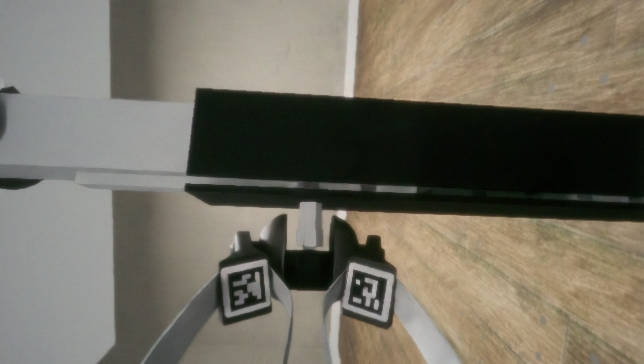

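Scene clock: 215.87 s.
r1.base_odometry: x=-1.760 y=-2.179 heading=+0.989 (m, m, rad; r1's odometry frame)
r1.turned_by_wheels: -0.001 (rad since the last result)
r1.turned_by_imu: -0.002 (rad since the last result)
r1.base_tilt: forward=+0.4 right=-0.4 (deg)
r1.lidar_m: 3.67 1.99 1.71 1.70 1.94 3.25 1.70 3.67 3.08 1.30 0.67 3.89
r1.head_depth_mm: 2589 2120 1788 1583 1369 1256 1111 / 1394 1975 1689 1589 1353 1234 1134 / 611 672 932 1511 1357 1238 1146 / 2586 1972 1764 1567 1378 1238 1118 / 2596 2102 1816 1567 1392 1244 1128 / 2579 2136 1793 1566 1384 1240 1129 / 2624 2128 1810 1571 1383 1247 1121
r1.base_status: not commanded
r1.joint_positions: lift_m=+0.385 arm_m=+0.373 wrist_yaw_rad=+1.236 wrist_pitch_rad=-0.016 wrist_roll_rad=+1.569 gripper_m=-0.062 head_pan_rad=-1.207 head_tilt_rad=-0.939
r1.joint_status: all done
r1.on_its_own: gripper_m is held at -0.064, not at your -0.070, by its stall guard, which is still easing; right_wheel is at rest, and its effort (-19) is outside its rest range (-18 to +18); arm_m is at rest, and its effort (-19) is outside its rest range (-14 to +14); wrist_yaw_rad is at rest, and its effort (+41) is outside its rest range (-12 to +12)
r1.motor_effort: left_wheel=+3(20) right_wheel=-19(57) lift_m=+28(28) arm_m=-19(17) wrist_yaw_rad=+41(43) wrist_pitch_rad=+7(8) wrist_roll_rad=+0(0) gripper_m=-30(32) head_pan_rad=+3(3) head_tilt_rad=-5(5) (%)
r1.hand_pose: x=+0.2202 y=-0.6022 z=+0.4954 quat_wxyz=(+0.006, +0.579, -0.815, -0.006) (m; r1's base frame)
r1.wrist_depth_mm: - - - - - 895 606 / - - - - - 841 615 / 153 155 153 155 159 162 166 / - - 167 162 160 168 161 / - - - 162 - 863 592 / - - - - - 835 581 / - - - - - 852 579
r2.base_odometry: x=-0.364 y=+0.586 heading=+2.809 (m, m, rad; r2's odometry frame)
r2.turned_by_wheels: +0.000 (rad since the last result)
r2.turned_by_imu: +0.000 (rad since the last result)
r2.base_tilt: forward=-0.5 right=-0.7 (deg)
r2.lidar_m: 3.53 2.10 1.84 1.84 2.17 3.29 3.30 3.31 2.88 0.63 3.39 2.16
r2.head_depth_mm: 2439 2765 2408 1904 1554 1356 1178 / 2534 2805 2379 1950 - - 1140 / 2581 2862 783 - 1547 1314 1142 / 2681 2940 678 1867 1472 1307 1145 / 2736 2948 2170 1673 1532 1305 1143 / 2799 3068 1423 1074 1533 1303 1137 / 2922 3162 2330 1788 1525 1298 1138
r2.base_status: not commanded
r2.joint_positions: lift_m=+0.691 arm_m=+0.331 wrist_yaw_rad=-0.001 wrist_pitch_rad=-0.717 wrist_roll_rad=-0.005 gripper_m=-0.016 head_pan_rad=-1.563 head_tilt_rad=-0.790
r2.joint_status: not commanded
r2.on_its_own: gripper_m is held at -0.017, not at your -0.023, by its stall guard, which is not easing now
r2.motor_effort: left_wheel=-1(2) right_wheel=+2(3) lift_m=+32(32) arm_m=-8(8) wrist_yaw_rad=+0(0) wrist_pitch_rad=+6(6) wrist_roll_rad=+0(0) gripper_m=-18(18) head_pan_rad=-2(2) head_tilt_rad=-5(5) (%)
r2.hand_pose: x=-0.0217 y=-0.6530 z=+0.6435 quat_wxyz=(+0.664, +0.249, -0.660, -0.248) (m; r2's base frame)
r2.wrist_depth_mm: - - 854 63 - - - / 367 - - 72 - - - / 301 - 897 83 - - - / 312 347 856 98 - - - / 327 336 333 120 916 918 896 / 822 791 808 154 841 820 822 / 722 735 732 230 725 745 751
pictures: r1_wrist_camera
Images, in order (width x height): r1_wrist_camera 644x364.

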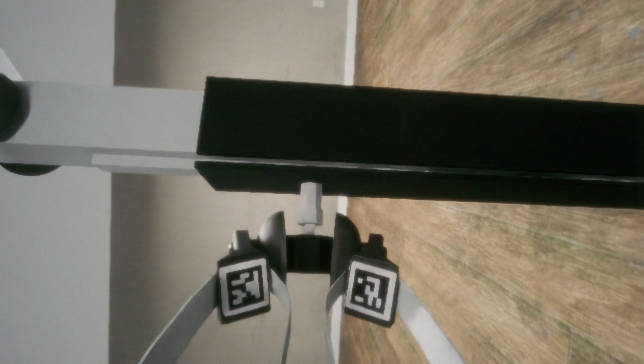

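Request:
execute_actions:
  actions:
    - {"r1":{"joints":{"gripper_m":-0.068,"arm_m":0.355,"wrist_yaw_rad":1.3}}}
  cameras: ["r1_wrist_camera"]

Request:
execute_actions:
  actions:
    - {"r2":{"joints":{"lift_m":0.703}}}
  cameras: ["r1_wrist_camera"]

Scene clock: 220.30 s.
r1.base_odometry: x=-1.760 y=-2.179 heading=+0.989 (m, m, rad; r1's odometry frame)
r1.turned_by_wheels: -0.001 (rad since the last result)
r1.turned_by_imu: +0.000 (rad since the last result)
r1.base_tilt: forward=+0.5 right=-0.6 (deg)
r1.lidar_m: 3.69 2.00 1.71 1.70 1.93 3.24 1.70 3.66 3.09 1.30 0.67 3.90
r1.head_depth_mm: 2541 2111 1784 1578 1357 1259 1123 / 2320 1978 1693 1583 1356 1238 1128 / 614 670 934 1502 1356 1233 1140 / 2609 1991 1764 1575 1372 1242 1126 / 2616 2127 1807 1578 1392 1246 1128 / 2576 2152 1804 1581 1378 1241 1135 / 2603 2143 1816 1563 1393 1248 1124
r1.base_status: not commanded
r1.joint_positions: lift_m=+0.385 arm_m=+0.356 wrist_yaw_rad=+1.171 wrist_pitch_rad=-0.018 wrist_roll_rad=+1.569 gripper_m=-0.066 head_pan_rad=-1.207 head_tilt_rad=-0.939
r1.joint_status: wrist_yaw_rad off_target (ended at +1.171, target +1.300); the others done
r1.on_its_own: wrist_yaw_rad is held at +1.219, not at your +1.300, by its stall guard, which is still easing
r1.motor_effort: left_wheel=-3(9) right_wheel=-2(26) lift_m=+28(27) arm_m=-14(14) wrist_yaw_rad=+33(30) wrist_pitch_rad=+8(8) wrist_roll_rad=+0(0) gripper_m=-5(100) head_pan_rad=+3(3) head_tilt_rad=-5(5) (%)
r1.hand_pose: x=+0.2142 y=-0.6006 z=+0.4949 quat_wxyz=(+0.006, +0.552, -0.834, -0.007) (m; r1's base frame)
r1.wrist_depth_mm: - - - - - 897 612 / - - - - - 892 607 / 164 165 164 166 170 175 179 / - - 175 172 171 176 172 / - - - 168 - 883 591 / - - - - - 840 584 / - - - - - 861 583
r2.base_odometry: x=-0.364 y=+0.586 heading=+2.809 (m, m, rad; r2's odometry frame)
r2.turned_by_wheels: +0.000 (rad since the last result)
r2.turned_by_imu: +0.000 (rad since the last result)
r2.base_tilt: forward=-0.5 right=-0.8 (deg)
r2.lidar_m: 3.52 2.09 1.84 1.85 2.16 3.30 3.31 3.30 2.87 0.63 3.41 2.17
r2.head_depth_mm: 2439 2772 2394 1888 1554 1354 1175 / 2523 2801 2401 1932 - - 1140 / 2589 2864 780 - 1540 1313 1149 / 2688 2958 679 1871 1465 1298 1144 / 2712 2977 2196 1684 1545 1318 1145 / 2828 3093 2097 1080 1544 1305 1140 / 2941 3181 2325 1830 1529 1305 1133
r2.base_status: not commanded
r2.joint_positions: lift_m=+0.691 arm_m=+0.331 wrist_yaw_rad=-0.001 wrist_pitch_rad=-0.717 wrist_roll_rad=-0.005 gripper_m=-0.016 head_pan_rad=-1.563 head_tilt_rad=-0.790
r2.joint_status: not commanded
r2.on_its_own: gripper_m is held at -0.017, not at your -0.023, by its stall guard, which is not easing now
r2.motor_effort: left_wheel=-2(1) right_wheel=+1(1) lift_m=+32(32) arm_m=-8(8) wrist_yaw_rad=+0(0) wrist_pitch_rad=+6(6) wrist_roll_rad=+0(0) gripper_m=-18(18) head_pan_rad=-1(3) head_tilt_rad=-5(4) (%)
r2.hand_pose: x=-0.0217 y=-0.6530 z=+0.6435 quat_wxyz=(+0.664, +0.249, -0.660, -0.248) (m; r2's base frame)
r2.wrist_depth_mm: - - 862 63 - - - / 364 - - 72 - - - / 306 - 926 83 - - - / 320 345 893 98 - - - / 872 340 348 120 891 901 901 / 804 778 817 154 829 823 824 / 723 718 724 228 736 742 738
pictures: r1_wrist_camera
Images, in order (width x height): r1_wrist_camera 644x364.

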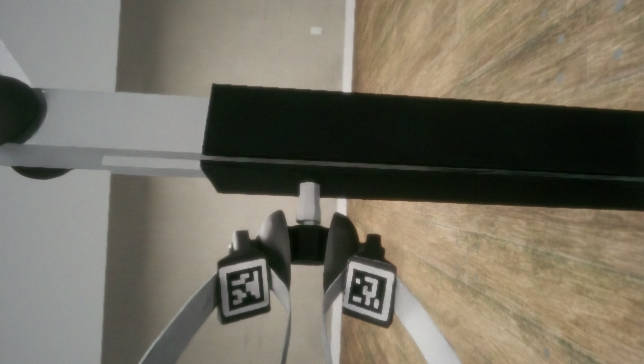

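Scene clock: 221.27 s.
r1.base_odometry: x=-1.760 y=-2.179 heading=+0.989 (m, m, rad; r1's odometry frame)
r1.turned_by_wheels: +0.000 (rad since the last result)
r1.turned_by_imu: +0.001 (rad since the last result)
r1.base_tilt: forward=+0.5 right=-0.6 (deg)
r1.lidar_m: 3.70 2.00 1.71 1.70 1.93 3.23 1.70 3.67 3.10 1.30 0.67 3.89
r1.head_depth_mm: 2567 2129 1798 1569 1355 1254 1125 / 1415 1964 1684 1602 1364 1245 1135 / 610 670 916 1508 1364 1234 1136 / 2572 1983 1776 1563 1373 1240 1123 / 2611 2129 1821 1568 1382 1249 1120 / 2602 2111 1840 1580 1387 1242 1121 / 2622 2133 1820 1580 1383 1238 1126
r1.base_status: not commanded
r1.joint_positions: lift_m=+0.385 arm_m=+0.356 wrist_yaw_rad=+1.150 wrist_pitch_rad=-0.019 wrist_roll_rad=+1.569 gripper_m=-0.060 head_pan_rad=-1.207 head_tilt_rad=-0.939
r1.joint_status: not commanded
r1.on_its_own: wrist_yaw_rad is held at +1.153, not at your +1.300, by its stall guard, which is not easing now; gripper_m is held at -0.062, not at your -0.068, by its stall guard, which is still easing
r1.motor_effort: left_wheel=+5(4) right_wheel=-15(15) lift_m=+29(29) arm_m=-10(15) wrist_yaw_rad=+3(33) wrist_pitch_rad=+8(8) wrist_roll_rad=+0(0) gripper_m=-28(31) head_pan_rad=+3(3) head_tilt_rad=-5(5) (%)
r1.hand_pose: x=+0.2121 y=-0.6051 z=+0.4949 quat_wxyz=(+0.006, +0.544, -0.839, -0.008) (m; r1's base frame)
r1.wrist_depth_mm: - - - - - 904 607 / - - - - - 881 596 / 164 167 167 169 173 177 182 / - - 167 174 167 172 174 / - - - 167 - 868 565 / - - - - - 841 586 / - - - - - 859 579
r2.base_odometry: x=-0.364 y=+0.586 heading=+2.810 (m, m, rad; r2's odometry frame)
r2.turned_by_wheels: +0.000 (rad since the last result)
r2.turned_by_imu: +0.000 (rad since the last result)
r2.base_tilt: forward=-0.5 right=-0.7 (deg)
r2.lidar_m: 3.51 2.10 1.84 1.84 2.18 3.30 3.31 3.30 2.87 0.63 3.41 2.16
r2.head_depth_mm: 2465 2763 2395 1877 1552 1351 1173 / 2547 2816 2372 1949 - - 1152 / 2602 2877 775 - 1552 1317 1148 / 2674 2939 677 1847 1468 1296 1145 / 2726 2973 2169 1686 1533 1314 1143 / 2807 3102 1436 1079 1534 1310 1140 / 2960 3155 2325 1840 1529 1306 1137
r2.base_status: not commanded
r2.joint_positions: lift_m=+0.702 arm_m=+0.331 wrist_yaw_rad=-0.001 wrist_pitch_rad=-0.739 wrist_roll_rad=-0.005 gripper_m=-0.016 head_pan_rad=-1.563 head_tilt_rad=-0.790
r2.joint_status: all done
r2.on_its_own: gripper_m is held at -0.017, not at your -0.023, by its stall guard, which is not easing now
r2.motor_effort: left_wheel=-1(2) right_wheel=+0(2) lift_m=+39(39) arm_m=-8(8) wrist_yaw_rad=+0(0) wrist_pitch_rad=+15(15) wrist_roll_rad=+0(0) gripper_m=-19(20) head_pan_rad=-4(2) head_tilt_rad=-4(4) (%)
r2.hand_pose: x=-0.0217 y=-0.6487 z=+0.6502 quat_wxyz=(+0.661, +0.256, -0.657, -0.255) (m; r2's base frame)
r2.wrist_depth_mm: - - 879 64 - - - / 366 - - 73 - - - / 312 - 872 84 - - - / 328 354 859 101 - - - / 856 339 354 125 906 900 900 / 810 790 - 169 840 828 817 / 735 712 728 270 733 729 739
pictures: r1_wrist_camera
Images, in order (width x height): r1_wrist_camera 644x364.

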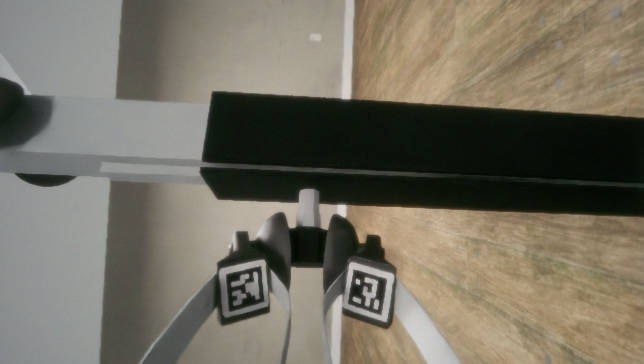

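Request:
execute_actions:
  actions:
    - {"r2":{"joints":{"lift_m":0.688}},"r1":{"joints":{"gripper_m":0.06}}}
  cameras: []

Request:
execute_actions:
  actions:
    - {"r1":{"joints":{"arm_m":0.14}},"r2":{"joints":{"lift_m":0.692}}}
  cameras: []

Request:
execute_actions:
  actions:
    - {"r1":{"base":{"translate_m":0.232},"joints":{"wrist_yaw_rad":0,"head_pan_rad":-1.57}}}
  cameras: []

Request:
execute_actions:
  actions:
    - {"r1":{"joints":{"arm_m":0.213},"contact_limits":{"arm_m":16}}}
  cameras: ["r1_wrist_camera","r1_head_camera"]

Scene clock: 230.00 s.
r1.base_odometry: x=-1.760 y=-2.179 heading=+0.989 (m, m, rad; r1's odometry frame)
r1.turned_by_wheels: +0.000 (rad since the last result)
r1.turned_by_imu: +0.001 (rad since the last result)
r1.base_tilt: forward=+0.3 right=-0.6 (deg)
r1.lidar_m: 3.68 2.00 1.71 1.70 1.93 3.24 1.70 3.67 3.09 1.30 0.67 3.89
r1.head_depth_mm: 2537 2111 1801 1565 1365 1251 1117 / 2410 1979 1679 1593 1364 1232 1122 / 615 674 1553 1526 1357 1237 1141 / 2606 1977 1773 1566 1365 1241 1122 / 2584 2148 1837 1568 1390 1236 1124 / 2619 2135 1809 1569 1390 1252 1127 / 2623 2122 1823 1575 1395 1251 1133
r1.base_status: not commanded
r1.joint_positions: lift_m=+0.385 arm_m=+0.355 wrist_yaw_rad=+1.151 wrist_pitch_rad=-0.020 wrist_roll_rad=+1.569 gripper_m=+0.060 head_pan_rad=-1.207 head_tilt_rad=-0.939
r1.joint_status: all done
r1.on_its_own: wrist_yaw_rad is held at +1.153, not at your +1.300, by its stall guard, which is not easing now
r1.motor_effort: left_wheel=+0(4) right_wheel=-1(14) lift_m=+28(28) arm_m=-7(9) wrist_yaw_rad=+2(3) wrist_pitch_rad=+9(9) wrist_roll_rad=+0(0) gripper_m=+1(78) head_pan_rad=+3(3) head_tilt_rad=-6(6) (%)
r1.hand_pose: x=+0.2121 y=-0.6047 z=+0.4945 quat_wxyz=(+0.007, +0.544, -0.839, -0.008) (m; r1's base frame)
r1.wrist_depth_mm: - - - - - 908 598 / - - - - - 879 607 / 165 168 167 169 174 177 183 / - 182 167 174 169 173 176 / - - - - - 864 555 / - - - - - 846 576 / - - - - - 787 584
r2.base_odometry: x=-0.364 y=+0.586 heading=+2.809 (m, m, rad; r2's odometry frame)
r2.turned_by_wheels: +0.000 (rad since the last result)
r2.turned_by_imu: +0.001 (rad since the last result)
r2.base_tilt: forward=-0.5 right=-0.8 (deg)
r2.lidar_m: 3.52 2.10 1.84 1.85 2.17 3.30 3.31 3.29 2.87 0.63 3.39 2.17
r2.head_depth_mm: 2453 2762 2408 1885 1552 1360 1174 / 2531 2820 2376 1946 - - 1141 / 2579 2905 784 - 1543 1314 1145 / 2685 2922 678 1867 1460 1300 1148 / 2731 2971 2193 1684 1540 1312 1141 / 2799 3081 2124 1081 1537 1302 1143 / 2950 3133 2318 1845 1534 1304 1136
r2.base_status: not commanded
r2.joint_positions: lift_m=+0.688 arm_m=+0.331 wrist_yaw_rad=-0.001 wrist_pitch_rad=-0.713 wrist_roll_rad=-0.005 gripper_m=-0.016 head_pan_rad=-1.563 head_tilt_rad=-0.790
r2.joint_status: all done
r2.on_its_own: gripper_m is held at -0.017, not at your -0.023, by its stall guard, which is not easing now
r2.motor_effort: left_wheel=-1(3) right_wheel=+2(2) lift_m=+20(32) arm_m=-8(8) wrist_yaw_rad=+0(0) wrist_pitch_rad=+5(15) wrist_roll_rad=+0(0) gripper_m=-18(20) head_pan_rad=-2(2) head_tilt_rad=-5(3) (%)
r2.hand_pose: x=-0.0217 y=-0.6537 z=+0.6410 quat_wxyz=(+0.665, +0.247, -0.661, -0.247) (m; r2's base frame)
r2.wrist_depth_mm: - - 851 63 - - - / 362 - - 72 - - - / 307 - 925 83 - - - / 321 344 874 98 - - - / 880 333 336 119 909 908 910 / 819 794 827 153 826 824 815 / 736 731 727 232 725 731 742
pictures: none
No camera images: the call's "cameras" was empty. Leave "cameras" out to get every camera's image.

Scene clock: 232.83 s.
r1.base_odometry: x=-1.760 y=-2.179 heading=+0.989 (m, m, rad; r1's odometry frame)
r1.turned_by_wheels: +0.000 (rad since the last result)
r1.turned_by_imu: +0.000 (rad since the last result)
r1.base_tilt: forward=+0.5 right=-0.7 (deg)
r1.lidar_m: 3.69 2.00 1.70 1.70 1.93 3.24 1.70 3.67 3.09 1.30 0.67 3.88
r1.head_depth_mm: 2537 2106 1804 1562 1381 1274 1111 / 2354 1968 1683 1569 1386 1203 1123 / 614 673 939 1495 1371 1212 1138 / 2588 1978 1763 1544 1365 1244 1122 / 2576 2114 1813 1570 1393 1234 1126 / 2609 2153 1807 1572 1393 1238 1124 / 2657 2150 1820 1585 1389 1242 1130
r1.base_status: not commanded
r1.joint_positions: lift_m=+0.385 arm_m=+0.140 wrist_yaw_rad=+1.152 wrist_pitch_rad=-0.020 wrist_roll_rad=+1.569 gripper_m=+0.060 head_pan_rad=-1.207 head_tilt_rad=-0.939
r1.joint_status: all done
r1.on_its_own: wrist_yaw_rad is held at +1.153, not at your +1.300, by its stall guard, which is not easing now
r1.motor_effort: left_wheel=+0(0) right_wheel=-1(1) lift_m=+28(28) arm_m=-7(11) wrist_yaw_rad=+0(3) wrist_pitch_rad=+9(9) wrist_roll_rad=+0(0) gripper_m=+1(1) head_pan_rad=+3(3) head_tilt_rad=-5(5) (%)
r1.hand_pose: x=+0.2123 y=-0.3893 z=+0.4945 quat_wxyz=(+0.007, +0.545, -0.838, -0.008) (m; r1's base frame)
r1.wrist_depth_mm: - - - - - 877 617 / - - - - - 887 608 / - - - - - 866 600 / - - - - - 877 592 / - - - - - 872 587 / - - - - - 841 580 / - - - - - 780 568
r2.base_odometry: x=-0.364 y=+0.586 heading=+2.809 (m, m, rad; r2's odometry frame)
r2.turned_by_wheels: +0.000 (rad since the last result)
r2.turned_by_imu: +0.000 (rad since the last result)
r2.base_tilt: forward=-0.5 right=-0.8 (deg)
r2.lidar_m: 3.52 2.10 1.84 1.85 2.17 3.29 3.30 3.32 2.87 0.63 3.41 2.16
r2.head_depth_mm: 2442 2756 2421 1894 1555 1357 1172 / 2529 2816 2388 1935 - - 1136 / 2595 2856 781 - 1553 1320 1147 / 2694 2952 679 1804 1473 1302 1146 / 2757 2976 1773 1647 1535 1310 1140 / 2788 3072 1382 1701 1540 1313 1141 / 2919 3159 2336 1843 1528 1308 1137
r2.base_status: not commanded
r2.joint_positions: lift_m=+0.691 arm_m=+0.331 wrist_yaw_rad=-0.001 wrist_pitch_rad=-0.717 wrist_roll_rad=-0.005 gripper_m=-0.016 head_pan_rad=-1.563 head_tilt_rad=-0.790
r2.joint_status: all done
r2.on_its_own: gripper_m is held at -0.017, not at your -0.023, by its stall guard, which is not easing now
r2.motor_effort: left_wheel=-1(2) right_wheel=+2(2) lift_m=+32(34) arm_m=-8(8) wrist_yaw_rad=+0(0) wrist_pitch_rad=+6(7) wrist_roll_rad=+0(0) gripper_m=-18(18) head_pan_rad=-2(3) head_tilt_rad=-5(4) (%)
r2.hand_pose: x=-0.0217 y=-0.6530 z=+0.6435 quat_wxyz=(+0.664, +0.249, -0.660, -0.248) (m; r2's base frame)
r2.wrist_depth_mm: - 450 846 63 - - - / - 479 468 72 - - - / - - 890 83 - - - / - - 865 98 - - - / 883 895 895 120 904 903 915 / 804 805 807 154 822 825 816 / 730 725 735 230 733 743 743
pictures: none
No camera images: the call's "cameras" was empty. Leave "cameras" out to get every camera's image.

Scene clock: 236.20 s.
r1.base_odometry: x=-1.633 y=-1.985 heading=+0.989 (m, m, rad; r1's odometry frame)
r1.turned_by_wheels: +0.000 (rad since the last result)
r1.turned_by_imu: +0.001 (rad since the last result)
r1.base_tilt: forward=+0.5 right=-0.8 (deg)
r1.lidar_m: 3.57 1.93 1.64 1.65 1.87 3.13 1.93 3.75 3.15 0.63 3.56 3.68
r1.head_depth_mm: 2626 2132 1794 1567 1368 1233 1117 / 2585 1982 1810 1567 1392 1244 - / 591 646 1686 1525 1400 1203 1142 / 789 691 1636 1547 1372 1241 1141 / 2536 2150 1685 1564 1384 1235 1120 / 2623 2135 1809 1570 1391 1236 1131 / 2607 2141 1820 1565 1390 1246 1127
r1.base_status: done
r1.joint_positions: lift_m=+0.385 arm_m=+0.140 wrist_yaw_rad=+0.003 wrist_pitch_rad=-0.020 wrist_roll_rad=+1.569 gripper_m=+0.060 head_pan_rad=-1.563 head_tilt_rad=-0.939
r1.joint_status: all done
r1.motor_effort: left_wheel=-1(3) right_wheel=+0(5) lift_m=+29(29) arm_m=-7(7) wrist_yaw_rad=-2(2) wrist_pitch_rad=+9(8) wrist_roll_rad=+0(0) gripper_m=+1(1) head_pan_rad=-2(17) head_tilt_rad=-6(4) (%)
r1.hand_pose: x=-0.0207 y=-0.5411 z=+0.4945 quat_wxyz=(+0.001, +0.001, -1.000, -0.010) (m; r1's base frame)
r1.wrist_depth_mm: - - - - - 897 616 / - - - - - 894 611 / - - - - - 782 606 / 255 259 285 292 882 772 565 / - 285 258 263 266 273 275 / - - - - - 838 582 / - - - - - 778 573
r2.base_odometry: x=-0.364 y=+0.586 heading=+2.809 (m, m, rad; r2's odometry frame)
r2.turned_by_wheels: +0.000 (rad since the last result)
r2.turned_by_imu: +0.000 (rad since the last result)
r2.base_tilt: forward=-0.5 right=-0.8 (deg)
r2.lidar_m: 3.53 2.10 1.84 1.84 2.16 3.31 3.28 3.31 2.88 0.63 3.38 2.16
r2.head_depth_mm: 2459 2769 2419 1892 1546 1355 1176 / 2545 2825 2377 1947 - - 1137 / 2608 2830 779 - 1536 1317 1146 / 2606 2880 680 1630 1458 1295 1146 / 2763 2998 2261 1754 1535 1309 1140 / 2842 3086 2346 1844 1533 1309 1139 / 2939 3129 2328 1848 1525 1307 1141
r2.base_status: not commanded
r2.joint_positions: lift_m=+0.691 arm_m=+0.331 wrist_yaw_rad=-0.001 wrist_pitch_rad=-0.717 wrist_roll_rad=-0.005 gripper_m=-0.016 head_pan_rad=-1.563 head_tilt_rad=-0.790
r2.joint_status: not commanded
r2.on_its_own: gripper_m is held at -0.017, not at your -0.023, by its stall guard, which is not easing now
r2.motor_effort: left_wheel=-2(1) right_wheel=+2(2) lift_m=+32(32) arm_m=-8(8) wrist_yaw_rad=+0(0) wrist_pitch_rad=+6(6) wrist_roll_rad=+0(0) gripper_m=-18(18) head_pan_rad=-4(3) head_tilt_rad=-5(5) (%)
r2.hand_pose: x=-0.0217 y=-0.6530 z=+0.6435 quat_wxyz=(+0.664, +0.249, -0.660, -0.248) (m; r2's base frame)
r2.wrist_depth_mm: - - - 63 - - - / - - - 72 - - - / - - - 83 - - - / - - - 98 - - - / 917 902 915 120 910 930 923 / 800 813 811 154 821 817 818 / 729 741 730 228 759 734 731
pictures: none
No camera images: the call's "cameras" was empty. Leave "cameras" out to get every camera's image.

Scene clock: 237.93 s.
r1.base_odometry: x=-1.633 y=-1.985 heading=+0.989 (m, m, rad; r1's odometry frame)
r1.turned_by_wheels: +0.000 (rad since the last result)
r1.turned_by_imu: +0.000 (rad since the last result)
r1.base_tilt: forward=+0.5 right=-0.5 (deg)
r1.lidar_m: 3.56 1.94 1.64 1.65 1.87 3.14 1.93 3.71 3.14 0.63 3.55 3.65
r1.head_depth_mm: 2582 2097 1794 1555 1385 1234 1118 / 2564 1970 1809 1559 1407 1239 - / 589 647 1685 1538 - 1234 1150 / 788 694 1617 1536 1365 1249 1144 / 2518 2136 1705 1567 1386 1236 1119 / 2628 2150 1824 1559 1381 1243 1127 / 2627 2119 1808 1583 1398 1242 1128
r1.base_status: not commanded
r1.joint_positions: lift_m=+0.385 arm_m=+0.212 wrist_yaw_rad=+0.002 wrist_pitch_rad=-0.020 wrist_roll_rad=+1.569 gripper_m=+0.060 head_pan_rad=-1.563 head_tilt_rad=-0.939
r1.joint_status: all done
r1.motor_effort: left_wheel=-1(1) right_wheel=+0(0) lift_m=+28(28) arm_m=+10(10) wrist_yaw_rad=-1(1) wrist_pitch_rad=+9(9) wrist_roll_rad=+0(0) gripper_m=+0(0) head_pan_rad=-2(2) head_tilt_rad=-5(5) (%)
r1.contact_limits: arm_m 16 (drawing in: default 32, maximum 53; extending or still: default 44, maximum 72)
r1.hand_pose: x=-0.0209 y=-0.6131 z=+0.4945 quat_wxyz=(+0.001, +0.001, -1.000, -0.010) (m; r1's base frame)
r1.wrist_depth_mm: - - - - - 922 606 / - - - - - 896 606 / - - - - - 840 589 / 194 970 983 - - 715 600 / 187 190 184 186 190 195 198 / - - - - - 196 200 / - - - - - 778 582
r2.base_odometry: x=-0.364 y=+0.586 heading=+2.809 (m, m, rad; r2's odometry frame)
r2.turned_by_wheels: +0.000 (rad since the last result)
r2.turned_by_imu: +0.000 (rad since the last result)
r2.base_tilt: forward=-0.5 right=-0.8 (deg)
r2.lidar_m: 3.52 2.10 1.84 1.85 2.17 3.30 3.30 3.31 2.87 0.63 3.39 2.16
r2.head_depth_mm: 2433 2799 2388 1880 1555 1350 1176 / 2533 2823 2394 1951 - - 1134 / 2613 2861 780 - 1550 1324 1152 / 2562 2855 678 1597 1475 1306 1147 / 2748 3043 2268 1742 1535 1313 1146 / 2824 3072 2336 1841 1533 1309 1139 / 2958 3147 2317 1842 1525 1300 1138
r2.base_status: not commanded
r2.joint_positions: lift_m=+0.691 arm_m=+0.331 wrist_yaw_rad=-0.001 wrist_pitch_rad=-0.717 wrist_roll_rad=-0.005 gripper_m=-0.016 head_pan_rad=-1.563 head_tilt_rad=-0.790
r2.joint_status: not commanded
r2.on_its_own: gripper_m is held at -0.017, not at your -0.023, by its stall guard, which is not easing now
r2.motor_effort: left_wheel=-2(1) right_wheel=+2(2) lift_m=+32(32) arm_m=-8(8) wrist_yaw_rad=+0(0) wrist_pitch_rad=+6(6) wrist_roll_rad=+0(0) gripper_m=-17(18) head_pan_rad=-2(2) head_tilt_rad=-5(4) (%)
r2.hand_pose: x=-0.0217 y=-0.6530 z=+0.6435 quat_wxyz=(+0.664, +0.249, -0.660, -0.248) (m; r2's base frame)
r2.wrist_depth_mm: - - - 63 - - - / - - - 72 - - - / - - - 83 - - - / - - - 98 - - - / 894 878 933 120 911 924 926 / 802 811 825 154 830 830 807 / 734 721 733 227 731 744 744
pictures: r1_head_camera (sideways: a quarter turn clockwise sets it upright), r1_wrist_camera
Images, in order (width x height): r1_head_camera 896x504, r1_wrist_camera 644x364.

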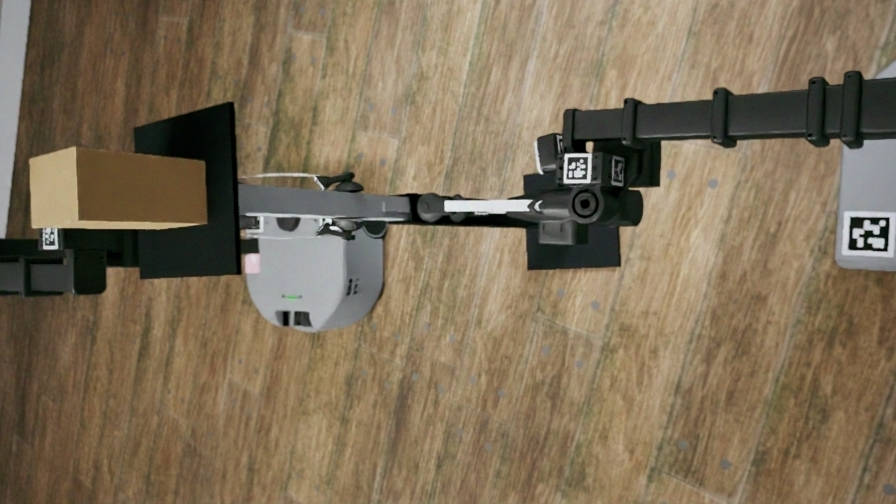

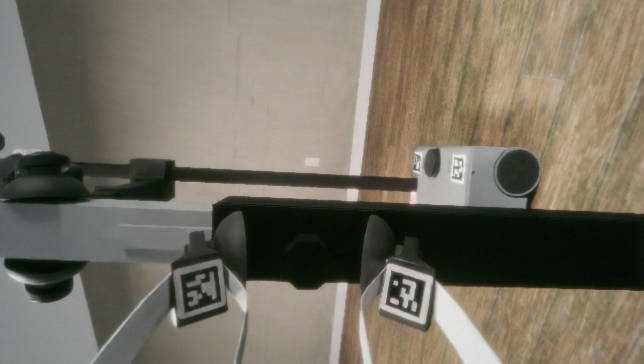

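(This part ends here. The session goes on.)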